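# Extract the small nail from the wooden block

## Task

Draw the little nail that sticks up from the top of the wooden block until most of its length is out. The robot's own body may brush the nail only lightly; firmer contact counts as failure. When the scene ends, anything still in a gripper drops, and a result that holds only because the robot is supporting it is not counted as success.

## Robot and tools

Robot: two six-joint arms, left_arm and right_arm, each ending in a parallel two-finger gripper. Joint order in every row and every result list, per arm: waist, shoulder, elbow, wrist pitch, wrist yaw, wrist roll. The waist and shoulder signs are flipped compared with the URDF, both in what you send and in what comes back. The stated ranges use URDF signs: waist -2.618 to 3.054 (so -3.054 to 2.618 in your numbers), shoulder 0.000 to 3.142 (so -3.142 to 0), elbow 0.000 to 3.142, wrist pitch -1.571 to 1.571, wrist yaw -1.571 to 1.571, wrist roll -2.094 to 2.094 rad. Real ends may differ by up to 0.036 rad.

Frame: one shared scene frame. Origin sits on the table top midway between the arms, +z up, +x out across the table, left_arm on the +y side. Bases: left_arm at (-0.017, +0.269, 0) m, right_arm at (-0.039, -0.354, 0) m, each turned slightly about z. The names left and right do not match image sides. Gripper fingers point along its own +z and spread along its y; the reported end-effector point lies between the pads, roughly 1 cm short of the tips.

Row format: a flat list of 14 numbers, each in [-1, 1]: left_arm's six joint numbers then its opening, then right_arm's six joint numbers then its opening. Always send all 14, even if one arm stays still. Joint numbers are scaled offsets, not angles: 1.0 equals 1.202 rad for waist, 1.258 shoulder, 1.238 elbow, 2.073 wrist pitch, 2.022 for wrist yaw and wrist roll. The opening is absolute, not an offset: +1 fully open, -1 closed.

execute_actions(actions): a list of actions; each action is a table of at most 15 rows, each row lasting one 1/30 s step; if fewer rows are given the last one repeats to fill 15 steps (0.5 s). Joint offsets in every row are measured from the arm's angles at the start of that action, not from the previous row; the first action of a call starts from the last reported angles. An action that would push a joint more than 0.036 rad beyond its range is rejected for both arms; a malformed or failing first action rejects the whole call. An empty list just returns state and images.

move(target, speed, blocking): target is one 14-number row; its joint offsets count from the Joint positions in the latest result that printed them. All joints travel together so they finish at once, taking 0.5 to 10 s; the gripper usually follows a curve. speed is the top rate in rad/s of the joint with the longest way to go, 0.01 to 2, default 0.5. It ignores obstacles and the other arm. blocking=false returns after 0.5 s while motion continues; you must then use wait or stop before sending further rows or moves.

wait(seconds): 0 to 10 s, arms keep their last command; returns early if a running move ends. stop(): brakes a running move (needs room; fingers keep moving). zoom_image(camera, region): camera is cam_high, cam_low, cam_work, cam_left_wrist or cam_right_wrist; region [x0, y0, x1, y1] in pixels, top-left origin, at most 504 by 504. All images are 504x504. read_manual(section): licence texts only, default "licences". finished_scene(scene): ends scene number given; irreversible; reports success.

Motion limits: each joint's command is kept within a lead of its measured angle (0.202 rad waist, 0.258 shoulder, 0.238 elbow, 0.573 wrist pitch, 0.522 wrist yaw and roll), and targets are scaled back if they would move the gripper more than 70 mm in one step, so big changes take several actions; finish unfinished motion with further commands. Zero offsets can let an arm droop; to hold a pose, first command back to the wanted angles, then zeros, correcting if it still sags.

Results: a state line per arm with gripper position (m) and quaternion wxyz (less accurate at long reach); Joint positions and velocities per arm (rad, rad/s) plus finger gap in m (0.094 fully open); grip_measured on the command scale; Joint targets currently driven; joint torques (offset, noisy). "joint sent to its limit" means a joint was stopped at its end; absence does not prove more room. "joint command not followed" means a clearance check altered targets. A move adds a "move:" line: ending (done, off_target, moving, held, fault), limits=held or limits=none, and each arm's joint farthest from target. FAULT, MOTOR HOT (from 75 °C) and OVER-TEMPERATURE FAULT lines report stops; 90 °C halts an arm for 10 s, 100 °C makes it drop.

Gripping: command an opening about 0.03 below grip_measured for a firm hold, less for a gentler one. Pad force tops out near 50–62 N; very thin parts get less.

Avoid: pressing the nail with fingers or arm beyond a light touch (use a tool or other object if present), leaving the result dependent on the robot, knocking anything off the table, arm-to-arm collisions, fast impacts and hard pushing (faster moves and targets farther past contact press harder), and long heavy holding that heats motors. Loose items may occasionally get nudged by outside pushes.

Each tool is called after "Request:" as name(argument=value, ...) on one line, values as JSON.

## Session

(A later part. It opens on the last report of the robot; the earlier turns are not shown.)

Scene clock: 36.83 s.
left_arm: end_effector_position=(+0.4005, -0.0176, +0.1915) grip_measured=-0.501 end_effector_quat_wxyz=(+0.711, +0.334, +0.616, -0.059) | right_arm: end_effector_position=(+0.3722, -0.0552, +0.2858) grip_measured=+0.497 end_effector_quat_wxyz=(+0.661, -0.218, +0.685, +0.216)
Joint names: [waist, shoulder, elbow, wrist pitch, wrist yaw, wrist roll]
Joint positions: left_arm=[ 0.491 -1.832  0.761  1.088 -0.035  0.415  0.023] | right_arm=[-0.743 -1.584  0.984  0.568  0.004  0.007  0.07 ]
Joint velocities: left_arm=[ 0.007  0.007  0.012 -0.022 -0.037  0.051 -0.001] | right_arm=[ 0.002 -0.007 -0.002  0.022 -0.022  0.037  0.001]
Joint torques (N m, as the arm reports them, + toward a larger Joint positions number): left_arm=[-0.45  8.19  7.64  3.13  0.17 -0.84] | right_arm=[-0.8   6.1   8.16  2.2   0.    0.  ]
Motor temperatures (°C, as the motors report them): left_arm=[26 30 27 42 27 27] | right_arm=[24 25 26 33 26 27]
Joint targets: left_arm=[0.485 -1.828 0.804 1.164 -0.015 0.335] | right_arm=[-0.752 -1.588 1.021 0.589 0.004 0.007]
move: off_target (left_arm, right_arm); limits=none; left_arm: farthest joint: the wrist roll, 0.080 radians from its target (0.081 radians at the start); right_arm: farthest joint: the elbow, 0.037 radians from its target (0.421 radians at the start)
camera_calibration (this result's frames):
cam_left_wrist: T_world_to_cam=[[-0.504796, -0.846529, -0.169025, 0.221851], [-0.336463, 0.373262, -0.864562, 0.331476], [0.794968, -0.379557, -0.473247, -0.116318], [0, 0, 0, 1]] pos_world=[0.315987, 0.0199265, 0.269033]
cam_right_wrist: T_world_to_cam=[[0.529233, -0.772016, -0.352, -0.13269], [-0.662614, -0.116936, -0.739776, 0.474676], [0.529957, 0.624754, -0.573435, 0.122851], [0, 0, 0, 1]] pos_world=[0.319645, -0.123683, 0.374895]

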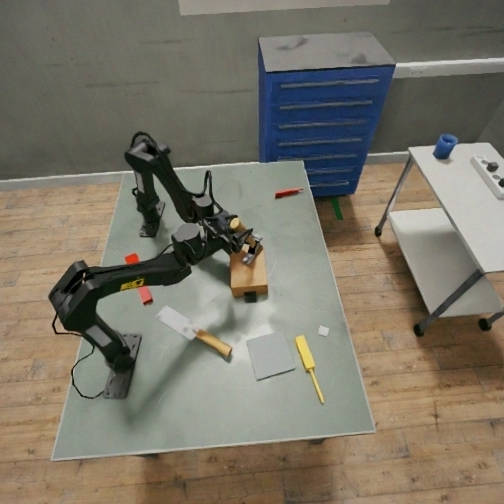

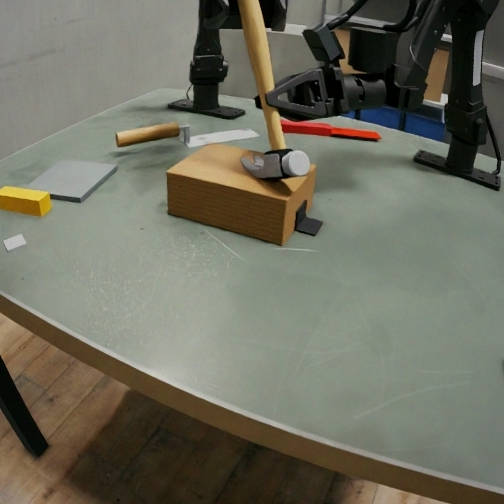

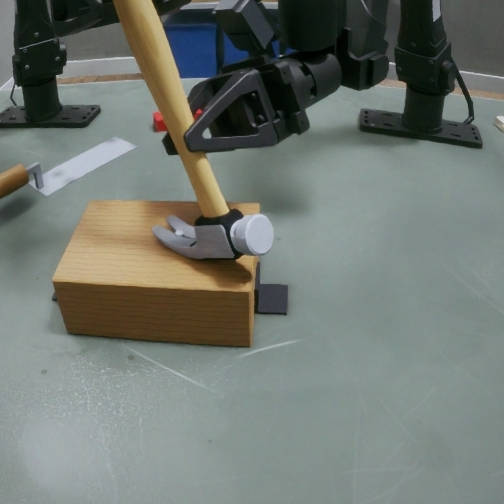

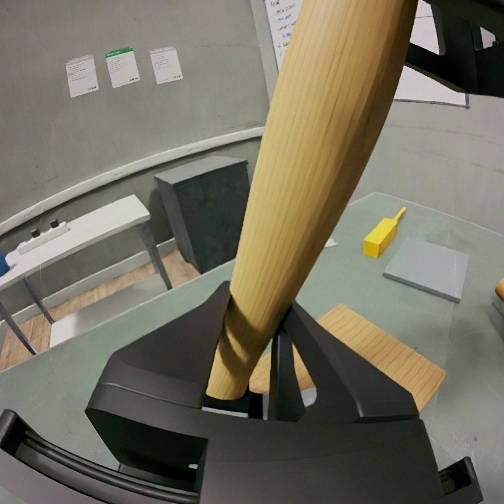

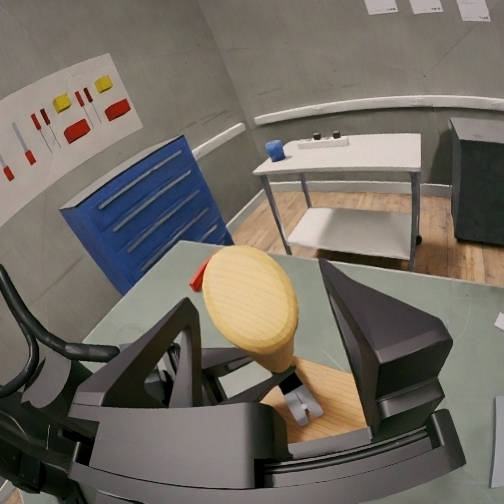

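Request:
move(target=[-0.005,0,0.035,0.037,0.01,-0.04,-1,0,-0.003,0.03,0.01,0,0,-1], speed=0.2)

Scene clock: 37.70 s.
left_arm: end_effector_position=(+0.4006, -0.0174, +0.1914) grip_measured=-0.501 end_effector_quat_wxyz=(+0.710, +0.336, +0.615, -0.062) | right_arm: end_effector_position=(+0.3725, -0.0555, +0.2863) grip_measured=-0.427 end_effector_quat_wxyz=(+0.656, -0.203, +0.688, +0.234)
Joint names: [waist, shoulder, elbow, wrist pitch, wrist yaw, wrist roll]
Joint positions: left_arm=[ 0.486 -1.832  0.76   1.089 -0.023  0.413  0.023] | right_arm=[-0.739 -1.584  0.984  0.57  -0.005  0.056  0.027]
Joint velocities: left_arm=[ 0.007 -0.007 -0.007  0.007  0.037 -0.037  0.001] | right_arm=[ 0.017  0.002 -0.002 -0.007  0.037 -0.051 -0.001]
Joint torques (N m, as the arm reports them, + toward a larger Joint positions number): left_arm=[-0.05  7.83  7.69  3.17  0.06 -0.82] | right_arm=[-0.36  6.13  8.18  2.18  0.09 -0.57]
Motor temperatures (°C, as the motors report them): left_arm=[26 30 27 42 27 27] | right_arm=[24 25 26 33 26 27]
Joint targets: left_arm=[0.485 -1.832 0.804 1.165 -0.015 0.334] | right_arm=[-0.743 -1.588 1.021 0.589 0.004 0.007]
move: off_target (left_arm, right_arm); limits=none; left_arm: farthest joint: the wrist roll, 0.078 radians from its target (0.081 radians at the start); right_arm: farthest joint: the wrist roll, 0.049 radians from its target (0.000 radians at the start)
camera_calibration (this result's frames):
cam_left_wrist: T_world_to_cam=[[-0.511143, -0.843122, -0.166968, 0.22426], [-0.334731, 0.374198, -0.86483, 0.330752], [0.791636, -0.386162, -0.473488, -0.11508], [0, 0, 0, 1]] pos_world=[0.316443, 0.0208719, 0.268999]
cam_right_wrist: T_world_to_cam=[[0.52205, -0.754785, -0.397193, -0.116354], [-0.681995, -0.0897493, -0.725829, 0.479901], [0.512197, 0.649803, -0.561613, 0.127814], [0, 0, 0, 1]] pos_world=[0.322567, -0.127806, 0.373893]

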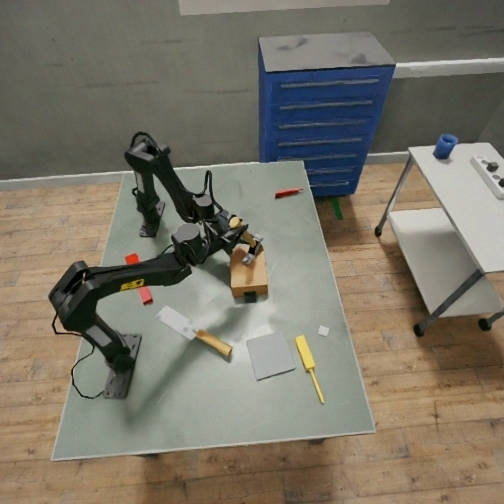

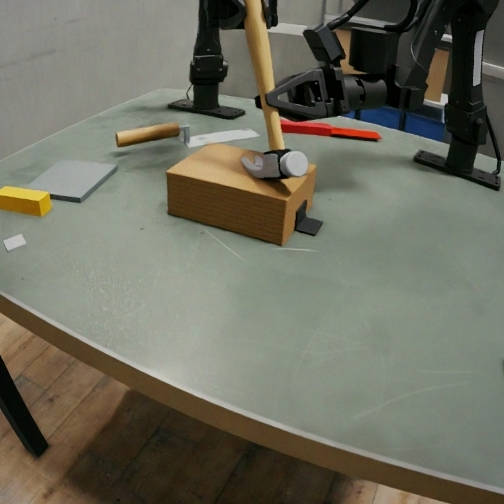

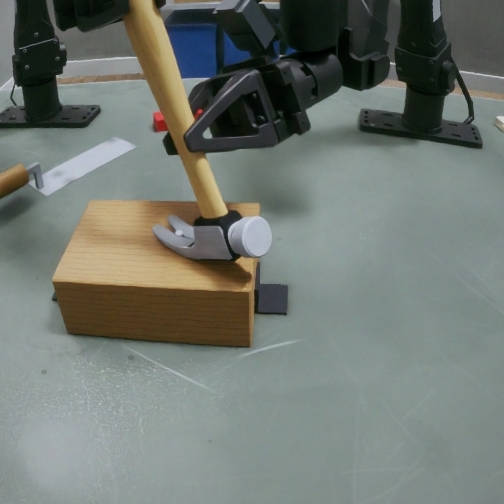

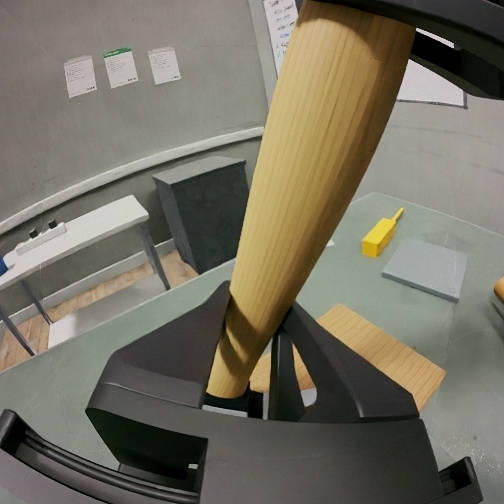

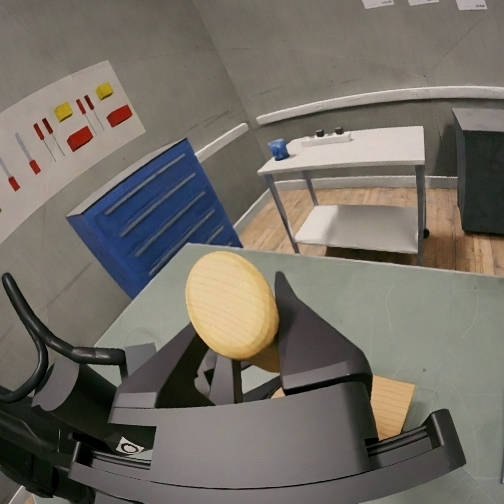

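Request:
move(target=[-0.06,0,0.045,0.04,0.01,-0.22,-1,-0.042,-0.19,0.52,-0.296,0,-0.04,-1], speed=0.15)

Request:
zoom_image(camera="cam_work", region=[130, 160, 300, 290])

Scene clock: 42.70 s.
left_arm: end_effector_position=(+0.4094, -0.0053, +0.1913) grip_measured=-0.493 end_effector_quat_wxyz=(+0.700, +0.274, +0.645, -0.135) | right_arm: end_effector_position=(+0.3927, -0.0287, +0.2851) grip_measured=-0.479 end_effector_quat_wxyz=(+0.492, -0.230, +0.817, +0.196)
Joint names: [waist, shoulder, elbow, wrist pitch, wrist yaw, wrist roll]
Joint positions: left_arm=[ 0.438 -1.834  0.763  1.088  0.031  0.21   0.024] | right_arm=[-0.755 -1.743  1.565 -0.276 -0.012  0.098  0.024]
Joint velocities: left_arm=[ 0.007 -0.012 -0.002  0.007 -0.051  0.007 -0.001] | right_arm=[-0.007  0.017 -0.002 -0.022 -0.081  0.037 -0.   ]
Joint torques (N m, as the arm reports them, + toward a larger Joint positions number): left_arm=[-2.    8.03  8.33  3.27 -0.31 -2.54] | right_arm=[-2.96  2.54 10.13  4.3   0.07 -1.44]
Motor temperatures (°C, as the motors report them): left_arm=[26 30 27 43 27 28] | right_arm=[25 25 27 36 26 27]
Joint targets: left_arm=[0.414 -1.832 0.816 1.172 -0.003 -0.032] | right_arm=[-0.789 -1.823 1.628 -0.044 -0.005 -0.025]
move: off_target (left_arm, right_arm); limits=none; left_arm: farthest joint: the wrist roll, 0.242 radians from its target (0.444 radians at the start); right_arm: farthest joint: the wrist pitch, 0.233 radians from its target (0.613 radians at the start)
camera_calibration (this result's frames):
cam_left_wrist: T_world_to_cam=[[-0.526393, -0.849589, 0.0333075, 0.206795], [-0.429859, 0.232127, -0.872547, 0.368758], [0.733575, -0.47362, -0.487393, -0.0914977], [0, 0, 0, 1]] pos_world=[0.33449, 0.0467565, 0.270276]
cam_right_wrist: T_world_to_cam=[[0.384496, -0.835533, -0.392489, -0.0568102], [-0.890149, -0.222951, -0.397402, 0.479521], [0.244536, 0.502173, -0.829472, 0.276606], [0, 0, 0, 1]] pos_world=[0.381048, -0.0794616, 0.397702]

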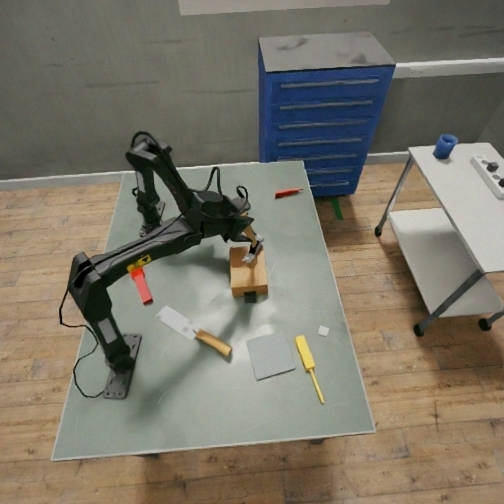

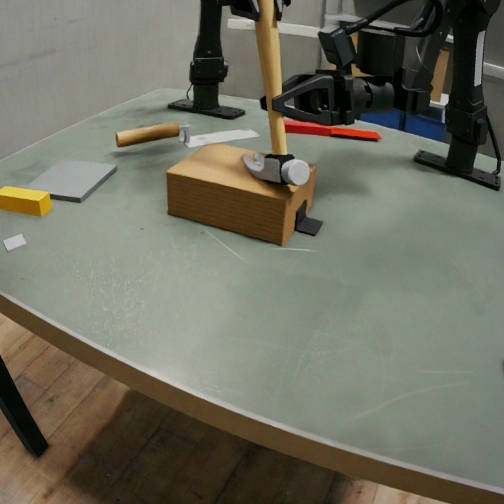

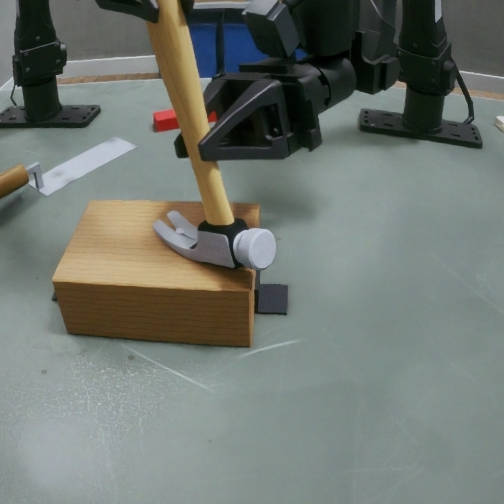

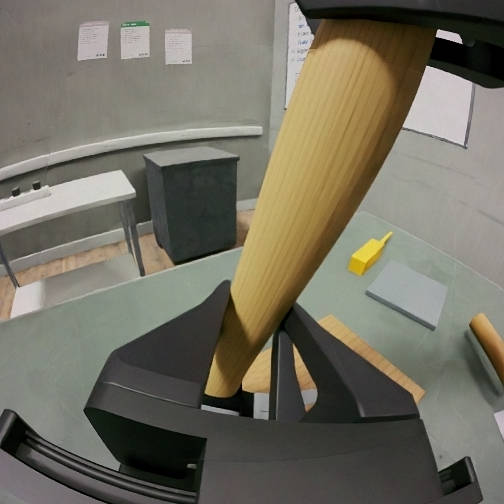

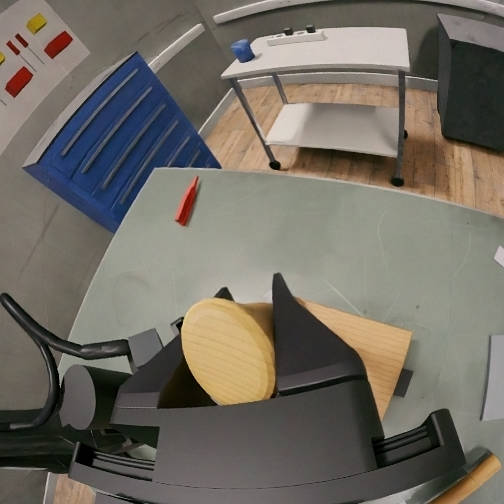

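Region (130, 160, 300, 290) of cam_work's 504x504 image, scaled by 2.965, with more detail than that image has; it fills the top 385 rows of this view, and the rest is white.

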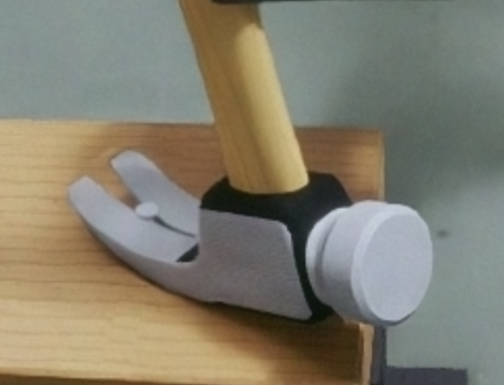

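Request:
move(target=[-0.07,0,0.045,0.04,-0.01,-0.25,-1,-0.055,-0.25,0.265,0.135,0,-0.06,-1], speed=0.12)

Request:
zoom_image(camera="cam_work", region=[130, 160, 300, 290])

Scene clock: 47.63 s.
left_arm: end_effector_position=(+0.4182, +0.0078, +0.1907) grip_measured=-0.460 end_effector_quat_wxyz=(+0.682, +0.203, +0.669, -0.213) | right_arm: end_effector_position=(+0.4153, +0.0030, +0.2873) grip_measured=-0.496 end_effector_quat_wxyz=(+0.474, -0.274, +0.817, +0.179)
Joint names: [waist, shoulder, elbow, wrist pitch, wrist yaw, wrist roll]
Joint positions: left_arm=[ 0.387 -1.844  0.765  1.1    0.086 -0.009  0.025] | right_arm=[-0.771 -1.925  1.852 -0.435 -0.026  0.023  0.024]
Joint velocities: left_arm=[-0.012 -0.007  0.007  0.007  0.037 -0.007 -0.001] | right_arm=[-0.012  0.022  0.002 -0.022 -0.007  0.007  0.   ]
Joint torques (N m, as the arm reports them, + toward a larger Joint positions number): left_arm=[-2.8   8.68  8.26  3.11 -0.64 -3.01] | right_arm=[-4.26  0.32  8.45  6.37  0.13 -0.54]
Motor temperatures (°C, as the motors report them): left_arm=[26 30 28 43 28 30] | right_arm=[25 25 28 44 26 27]
Joint targets: left_arm=[0.353 -1.835 0.819 1.171 0.011 -0.295] | right_arm=[-0.821 -2.058 1.893 0.004 -0.013 -0.023]
move: off_target (left_arm, right_arm); limits=none; left_arm: farthest joint: the wrist roll, 0.286 radians from its target (0.506 radians at the start); right_arm: farthest joint: the wrist pitch, 0.438 radians from its target (0.280 radians at the start)
camera_calibration (this result's frames):
cam_left_wrist: T_world_to_cam=[[-0.516923, -0.819002, 0.249052, 0.177271], [-0.530541, 0.0781893, -0.844046, 0.406811], [0.671801, -0.568439, -0.474932, -0.0678609], [0, 0, 0, 1]] pos_world=[0.353055, 0.0748021, 0.266988]
cam_right_wrist: T_world_to_cam=[[0.43584, -0.837883, -0.328627, -0.0777887], [-0.87519, -0.309371, -0.37193, 0.494306], [0.209966, 0.449713, -0.868143, 0.282599], [0, 0, 0, 1]] pos_world=[0.407179, -0.0393421, 0.40362]

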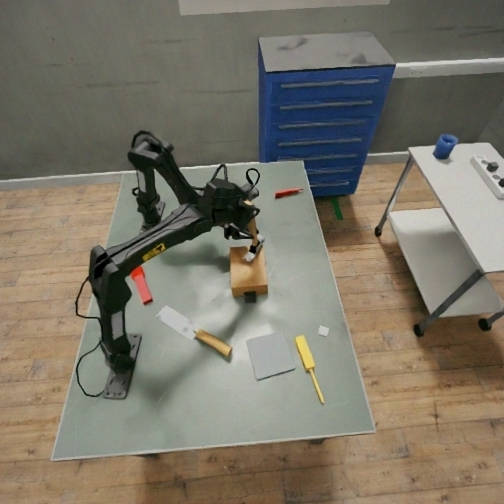

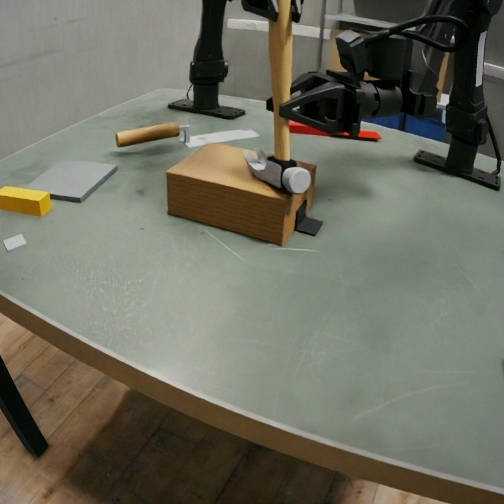

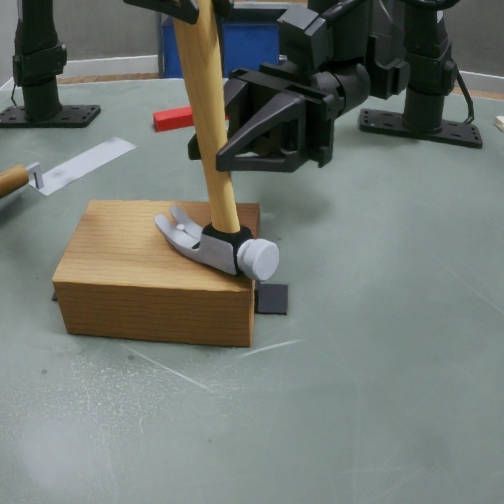

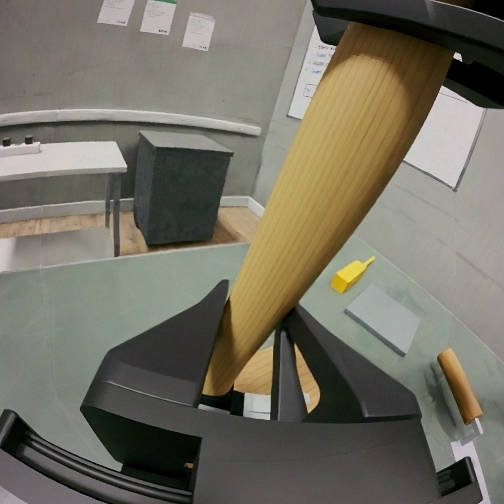

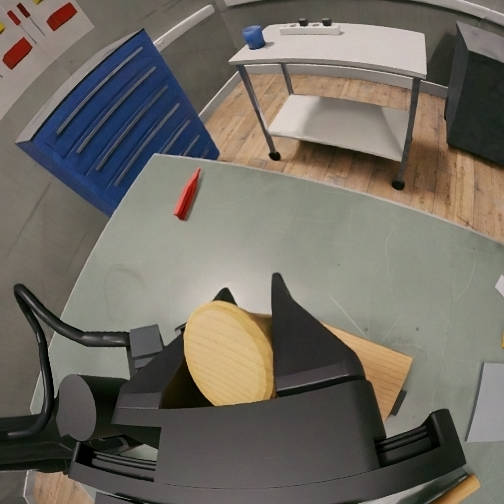

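Region (130, 160, 300, 290) of cam_work's 504x504 image, scaled by 2.965, with more detail than that image has; it fills the top 385 rows of this view, and the rest is white.

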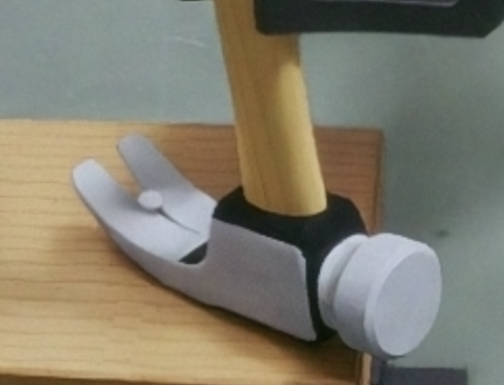

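Request:
move(target=[-0.08,0.005,0.04,0.035,-0.03,-0.25,-1,-0.065,-0.22,-0.02,0.34,0,-0.05,-1], speed=0.17)

Request:
zoom_image(camera="cam_work", region=[130, 160, 300, 290])

Scene clock: 52.47 s.
left_arm: end_effector_position=(+0.4407, +0.0484, +0.1891) grip_measured=-0.488 end_effector_quat_wxyz=(+0.645, +0.037, +0.699, -0.306) | right_arm: end_effector_position=(+0.4611, +0.0886, +0.2901) grip_measured=-0.506 end_effector_quat_wxyz=(+0.632, -0.308, +0.677, +0.217)
Joint names: [waist, shoulder, elbow, wrist pitch, wrist yaw, wrist roll]
Joint positions: left_arm=[ 0.302 -1.848  0.765  1.103  0.069 -0.391  0.024] | right_arm=[-0.826 -2.171  1.852  0.21  -0.046 -0.102  0.023]
Joint velocities: left_arm=[ 0.007 -0.022 -0.022  0.081  0.022 -0.051  0.   ] | right_arm=[-0.007 -0.012  0.007  0.007 -0.022 -0.007 -0.001]
Joint torques (N m, as the arm reports them, + toward a larger Joint positions number): left_arm=[-1.    8.86  8.02  3.11 -0.4  -1.3 ] | right_arm=[-2.    8.84  4.14  2.61  0.2   0.28]
Motor temperatures (°C, as the motors report them): left_arm=[26 30 28 44 28 30] | right_arm=[25 26 27 46 26 27]
Joint targets: left_arm=[0.291 -1.837 0.815 1.172 0.025 -0.515] | right_arm=[-0.849 -2.202 1.828 0.270 -0.026 -0.078]
move: off_target (left_arm, right_arm); limits=none; left_arm: farthest joint: the wrist roll, 0.124 radians from its target (0.505 radians at the start); right_arm: farthest joint: the wrist pitch, 0.059 radians from its target (0.704 radians at the start)
camera_calibration (this result's frames):
cam_left_wrist: T_world_to_cam=[[-0.358988, -0.72172, 0.591817, 0.0834046], [-0.679352, -0.232748, -0.695923, 0.466839], [0.640006, -0.65188, -0.406749, -0.0554184], [0, 0, 0, 1]] pos_world=[0.382557, 0.132725, 0.252982]
cam_right_wrist: T_world_to_cam=[[0.637433, -0.728349, -0.251371, -0.150213], [-0.627673, -0.301641, -0.717662, 0.547349], [0.446885, 0.61524, -0.649441, 0.0495342], [0, 0, 0, 1]] pos_world=[0.417171, 0.0252204, 0.387222]

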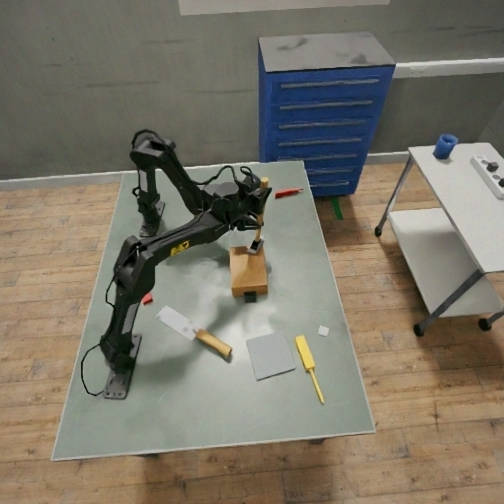

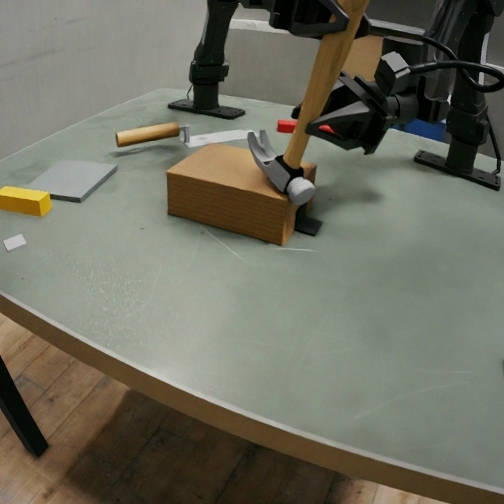

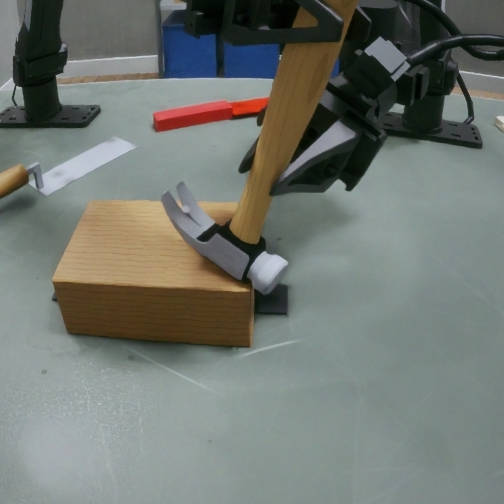

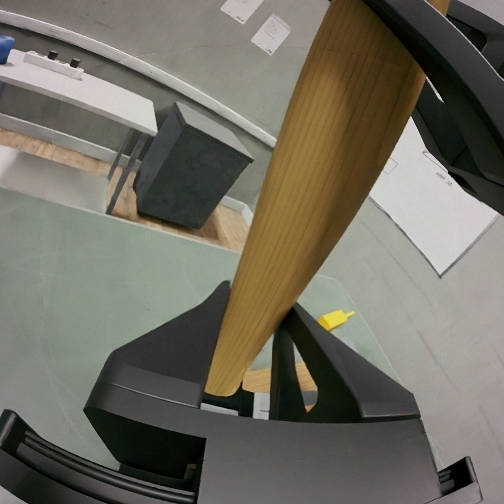

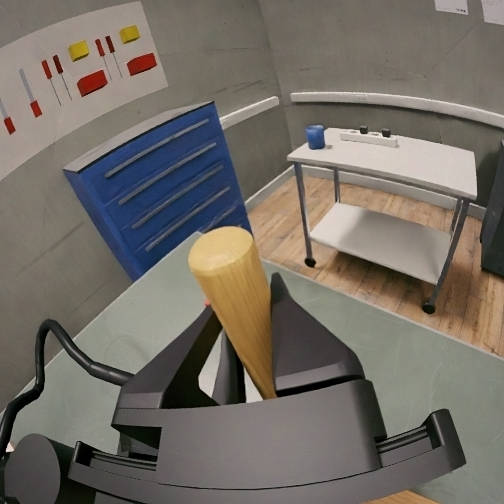

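Region (130, 160, 300, 290) of cam_work's 504x504 image, scaled by 2.965, with more detail than that image has; it fills the top 385 rows of this view, and the rest is white.

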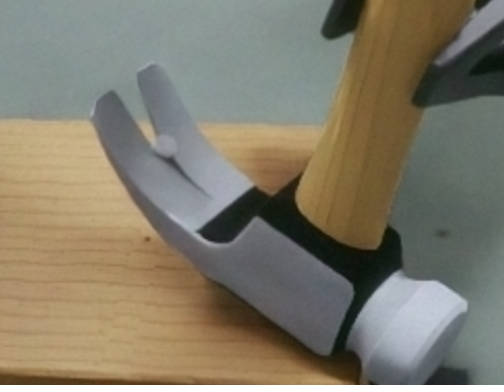

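Nail out. Release right and retract.

Request:
move(target=[0,0.005,0.04,0.035,0,0,-1,0,0,0.02,0.01,0,0,0.4], speed=0.2)

Request:
move(target=[0,0.005,0.04,0.035,0,0,-1,0,0.5,-0.65,0.12,0,0.05,0.4], speed=0.4)

Request:
move(target=[-0.1,0.26,0.54,-0.4,-0.03,0.19,-1,0.4,0,0.02,0.01,0,0,0.4], speed=0.4)

Scene clock: 53.37 s.
left_arm: end_effector_position=(+0.4411, +0.0491, +0.1877) grip_measured=-0.496 end_effector_quat_wxyz=(+0.645, +0.038, +0.701, -0.302) | right_arm: end_effector_position=(+0.4616, +0.0887, +0.2882) grip_measured=+0.397 end_effector_quat_wxyz=(+0.631, -0.308, +0.678, +0.216)
Joint names: [waist, shoulder, elbow, wrist pitch, wrist yaw, wrist roll]
Joint positions: left_arm=[ 0.302 -1.849  0.765  1.098  0.066 -0.385  0.024] | right_arm=[-0.825 -2.173  1.852  0.21  -0.046 -0.102  0.066]
Joint velocities: left_arm=[ 0.002  0.007 -0.007 -0.022 -0.11   0.007 -0.   ] | right_arm=[ 0.002 -0.022 -0.007 -0.037 -0.007 -0.051  0.   ]
Joint torques (N m, as the arm reports them, + toward a larger Joint positions number): left_arm=[ 0.04  8.51  7.96  3.18  0.03 -0.05] | right_arm=[-0.07 11.15  7.54  2.22 -0.01  0.01]
Motor temperatures (°C, as the motors report them): left_arm=[26 30 28 44 28 30] | right_arm=[25 26 27 46 26 27]
Joint targets: left_arm=[0.302 -1.842 0.815 1.175 0.069 -0.391] | right_arm=[-0.825 -2.170 1.877 0.231 -0.046 -0.101]
move: off_target (left_arm, right_arm); limits=none; left_arm: farthest joint: the wrist pitch, 0.077 radians from its target (0.073 radians at the start); right_arm: farthest joint: the elbow, 0.024 radians from its target (0.024 radians at the start)
camera_calibration (this result's frames):
cam_left_wrist: T_world_to_cam=[[-0.355252, -0.726934, 0.587677, 0.0842225], [-0.679933, -0.230477, -0.696112, 0.466456], [0.641473, -0.646876, -0.412389, -0.0556795], [0, 0, 0, 1]] pos_world=[0.382796, 0.132714, 0.252249]
cam_right_wrist: T_world_to_cam=[[0.636669, -0.729135, -0.251029, -0.150598], [-0.629248, -0.303051, -0.715686, 0.54667], [0.445757, 0.613615, -0.65175, 0.049393], [0, 0, 0, 1]] pos_world=[0.417855, 0.0255545, 0.385632]

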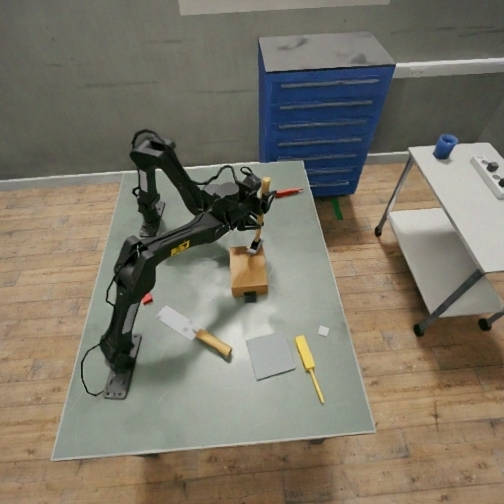

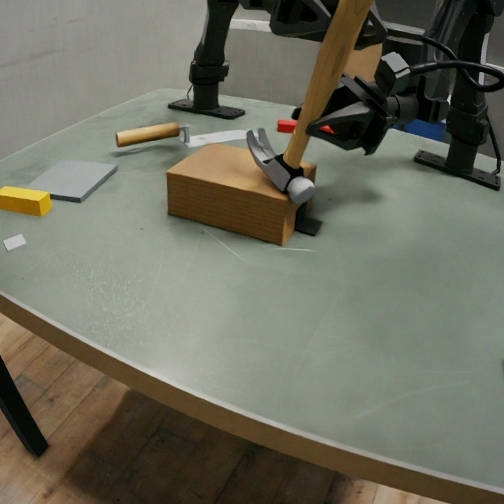

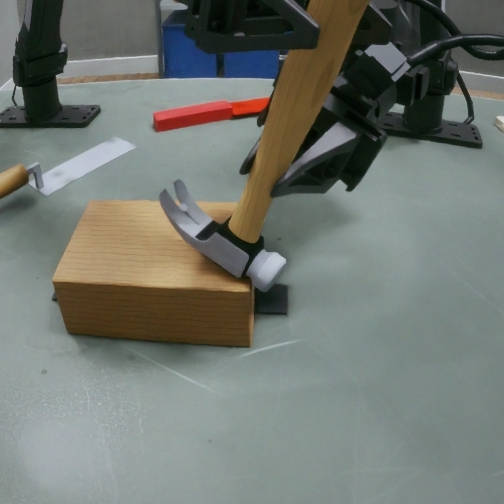

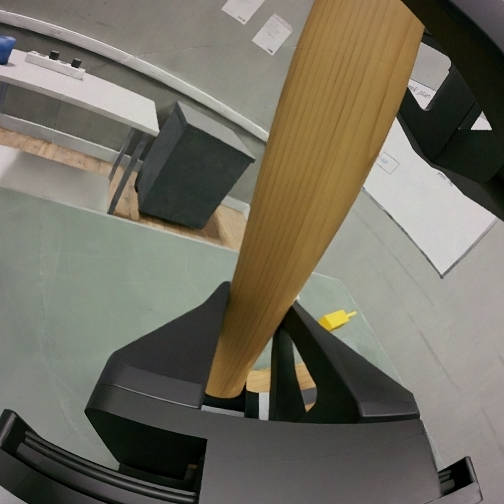

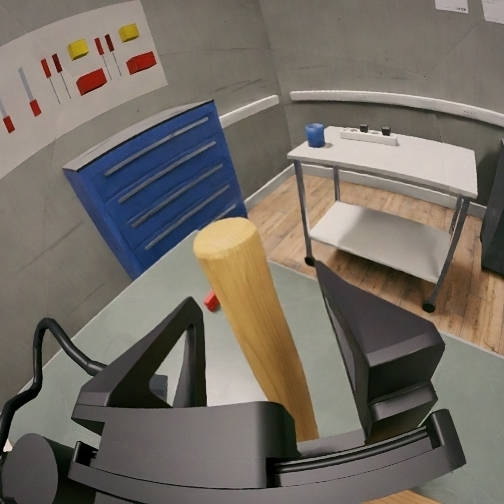

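Scene clock: 55.93 s.
left_arm: end_effector_position=(+0.4411, +0.0491, +0.1876) grip_measured=-0.496 end_effector_quat_wxyz=(+0.645, +0.038, +0.701, -0.302) | right_arm: end_effector_position=(+0.3435, -0.0128, +0.2901) grip_measured=+0.397 end_effector_quat_wxyz=(+0.628, -0.272, +0.685, +0.249)
Joint names: [waist, shoulder, elbow, wrist pitch, wrist yaw, wrist roll]
Joint positions: left_arm=[ 0.302 -1.849  0.765  1.098  0.066 -0.385  0.024] | right_arm=[-0.825 -1.581  1.056  0.438 -0.046 -0.004  0.066]
Joint velocities: left_arm=[-0.002  0.012  0.007 -0.037  0.007 -0.081 -0.001] | right_arm=[ 0.007  0.017 -0.007  0.007 -0.066  0.037 -0.   ]
Joint torques (N m, as the arm reports them, + toward a larger Joint positions number): left_arm=[-0.04  8.5   8.01  3.1   0.01  0.02] | right_arm=[ 0.    8.89  5.16  2.19 -0.01  0.03]
Motor temperatures (°C, as the motors report them): left_arm=[26 30 28 44 28 30] | right_arm=[25 27 27 45 26 27]
Joint targets: left_arm=[0.302 -1.843 0.815 1.171 0.066 -0.385] | right_arm=[-0.825 -1.544 1.047 0.459 -0.046 -0.001]
move: off_target (left_arm, right_arm); limits=none; left_arm: farthest joint: the wrist pitch, 0.073 radians from its target (0.072 radians at the start); right_arm: farthest joint: the shoulder, 0.037 radians from its target (0.629 radians at the start)
camera_calibration (this result's frames):
cam_left_wrist: T_world_to_cam=[[-0.355048, -0.727026, 0.587685, 0.0841911], [-0.680175, -0.230367, -0.695912, 0.466455], [0.64133, -0.646811, -0.412713, -0.0555987], [0, 0, 0, 1]] pos_world=[0.382819, 0.132703, 0.252187]
cam_right_wrist: T_world_to_cam=[[0.615311, -0.709481, -0.343554, -0.114485], [-0.666366, -0.235315, -0.707519, 0.454201], [0.421128, 0.664277, -0.617566, 0.164718], [0, 0, 0, 1]] pos_world=[0.303741, -0.0837634, 0.383748]

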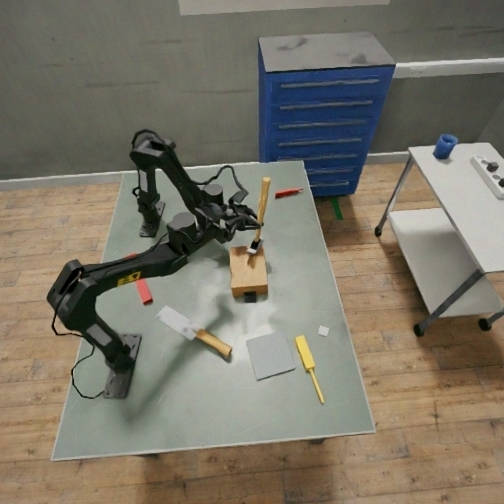

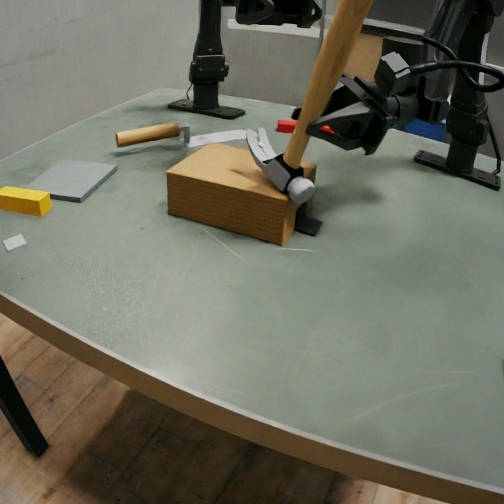

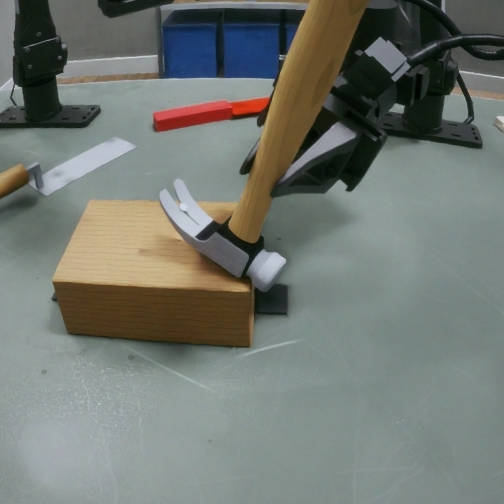

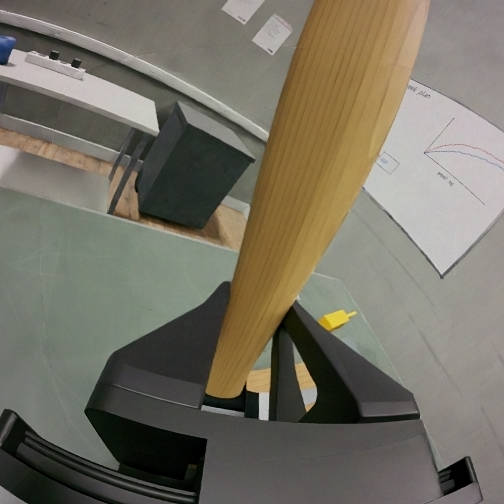

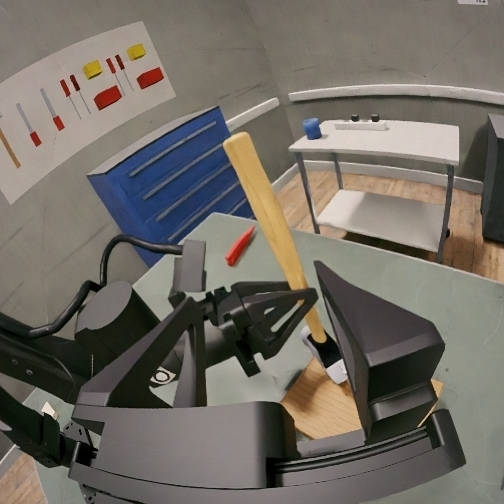

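Scene clock: 58.93 s.
left_arm: end_effector_position=(+0.4791, +0.1022, +0.3642) grip_measured=-0.497 end_effector_quat_wxyz=(+0.665, +0.118, +0.727, -0.120) | right_arm: end_effector_position=(+0.4571, -0.2257, +0.2901) grip_measured=+0.397 end_effector_quat_wxyz=(+0.669, -0.103, +0.730, +0.095)
Joint names: [waist, shoulder, elbow, wrist pitch, wrist yaw, wrist roll]
Joint positions: left_arm=[ 0.195 -1.586  1.357  0.142  0.02  -0.016  0.024] | right_arm=[-0.349 -1.581  1.056  0.438 -0.047 -0.004  0.066]
Joint velocities: left_arm=[-0.007 -0.002 -0.002 -0.007  0.022 -0.037  0.   ] | right_arm=[-0.007  0.022  0.012  0.051  0.051 -0.007  0.   ]
Joint torques (N m, as the arm reports them, + toward a larger Joint positions number): left_arm=[-0.93 11.85 10.89  3.53 -0.08  0.12] | right_arm=[0.42 6.48 7.43 2.21 0.   0.  ]
Motor temperatures (°C, as the motors report them): left_arm=[26 31 28 45 28 30] | right_arm=[25 27 27 43 26 27]
Joint targets: left_arm=[0.183 -1.531 1.422 0.250 0.007 -0.003] | right_arm=[-0.345 -1.581 1.081 0.459 -0.047 -0.004]
move: off_target (left_arm, right_arm); limits=none; left_arm: farthest joint: the wrist pitch, 0.126 radians from its target (0.829 radians at the start); right_arm: farthest joint: the elbow, 0.025 radians from its target (0.025 radians at the start)
camera_calibration (this result's frames):
cam_left_wrist: T_world_to_cam=[[-0.263663, -0.930661, 0.253675, 0.131183], [-0.618241, -0.0388275, -0.785029, 0.610671], [0.740446, -0.363815, -0.565135, 0.0063369], [0, 0, 0, 1]] pos_world=[0.407438, 0.148103, 0.449698]
cam_right_wrist: T_world_to_cam=[[0.222424, -0.912402, -0.343585, -0.201663], [-0.700188, 0.0957378, -0.707511, 0.569977], [0.678428, 0.397942, -0.617558, 0.0805934], [0, 0, 0, 1]] pos_world=[0.389269, -0.270638, 0.383747]

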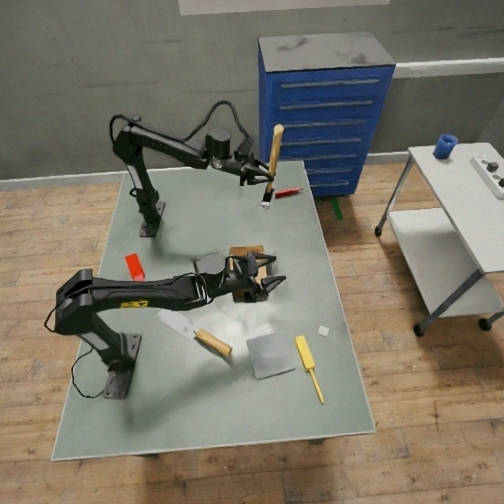

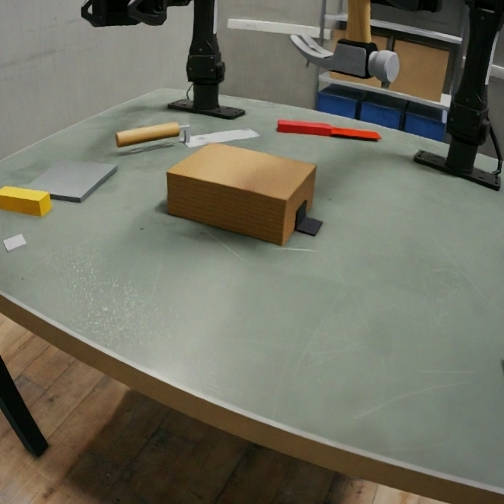

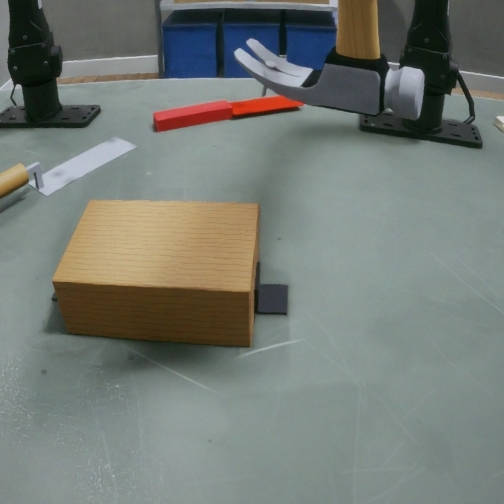

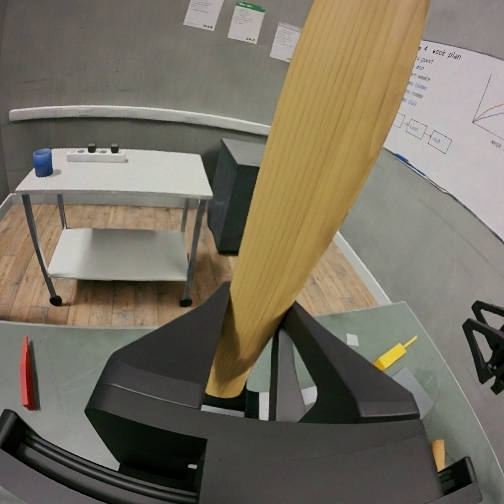

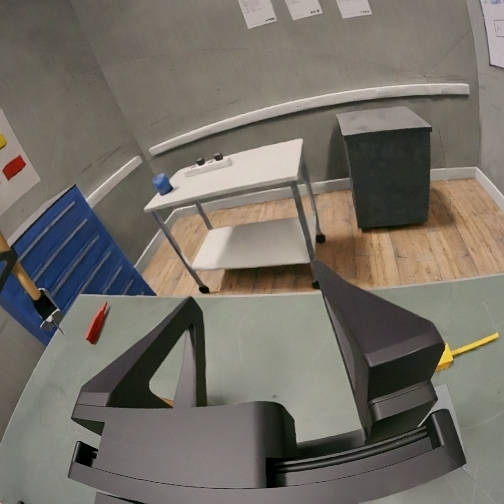

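Request:
move(target=[-0.08,-0.22,0.04,-0.53,-0.01,0,-1,0,0,0.02,0.01,0,0,0.4], speed=0.45)

Scene clock: 62.10 s.
left_arm: end_effector_position=(+0.3460, +0.1818, +0.0571) grip_measured=-0.496 end_effector_quat_wxyz=(+0.065, +0.109, +0.992, -0.013) | right_arm: end_effector_position=(+0.4571, -0.2257, +0.2902) grip_measured=+0.397 end_effector_quat_wxyz=(+0.669, -0.103, +0.730, +0.095)
Joint names: [waist, shoulder, elbow, wrist pitch, wrist yaw, wrist roll]
Joint positions: left_arm=[ 0.109 -1.871  1.361 -0.929  0.01  -0.015  0.024] | right_arm=[-0.349 -1.581  1.056  0.439 -0.047 -0.004  0.066]
Joint velocities: left_arm=[ 0.002  0.007 -0.002 -0.007 -0.037  0.007 -0.   ] | right_arm=[ 0.017  0.017  0.012  0.051  0.037 -0.037  0.   ]
Joint torques (N m, as the arm reports them, + toward a larger Joint positions number): left_arm=[-0.82  9.36  7.99  0.46 -0.07  0.  ] | right_arm=[ 0.01  6.48  7.43  2.21 -0.01  0.  ]
Motor temperatures (°C, as the motors report them): left_arm=[26 31 29 45 28 29] | right_arm=[25 27 27 43 26 27]
Joint targets: left_arm=[0.099 -1.862 1.407 -0.956 -0.001 -0.016] | right_arm=[-0.349 -1.581 1.081 0.459 -0.047 -0.004]
move: off_target (left_arm, right_arm); limits=none; left_arm: farthest joint: the elbow, 0.045 radians from its target (0.049 radians at the start); right_arm: farthest joint: the elbow, 0.025 radians from its target (0.025 radians at the start)
camera_calibration (this result's frames):
cam_left_wrist: T_world_to_cam=[[0.0266924, -0.999634, 0.00437245, 0.174401], [-0.920804, -0.0228844, 0.389353, 0.325087], [-0.38911, -0.0144189, -0.921078, 0.308001], [0, 0, 0, 1]] pos_world=[0.414533, 0.186218, 0.156357]
cam_right_wrist: T_world_to_cam=[[0.222552, -0.912371, -0.343583, -0.201683], [-0.699925, 0.0958004, -0.707762, 0.570016], [0.678657, 0.397996, -0.617271, 0.0804698], [0, 0, 0, 1]] pos_world=[0.389242, -0.270644, 0.383813]

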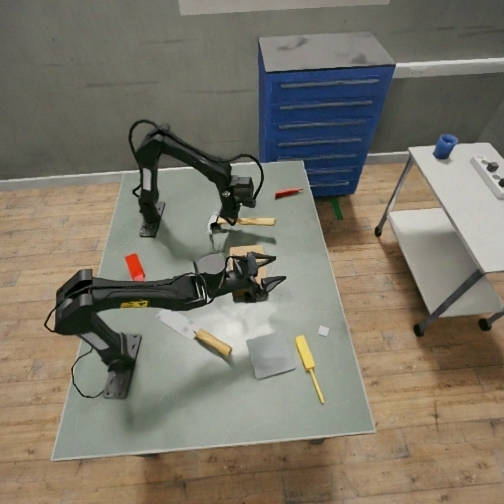

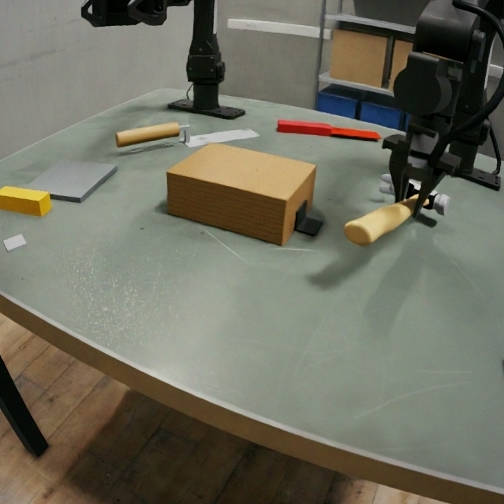

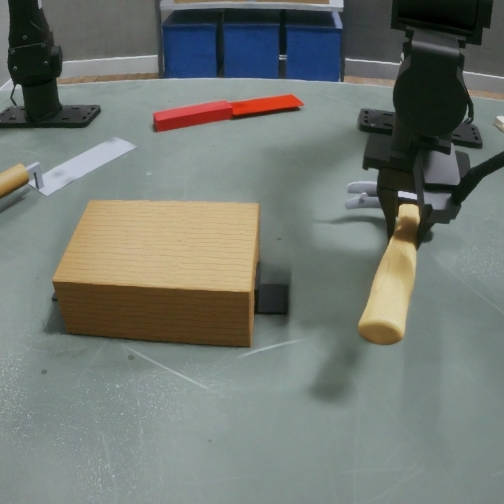

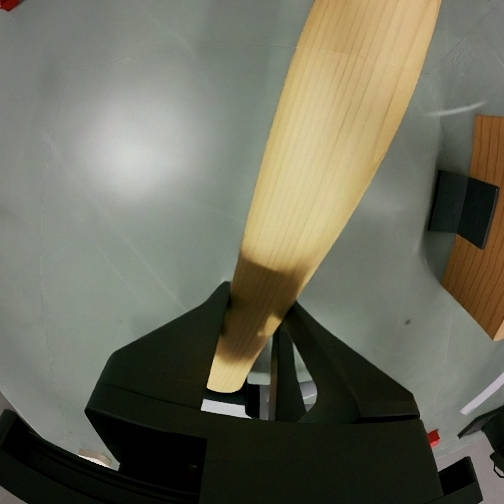

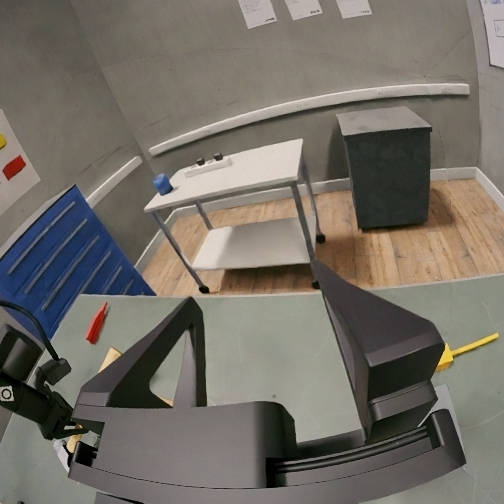

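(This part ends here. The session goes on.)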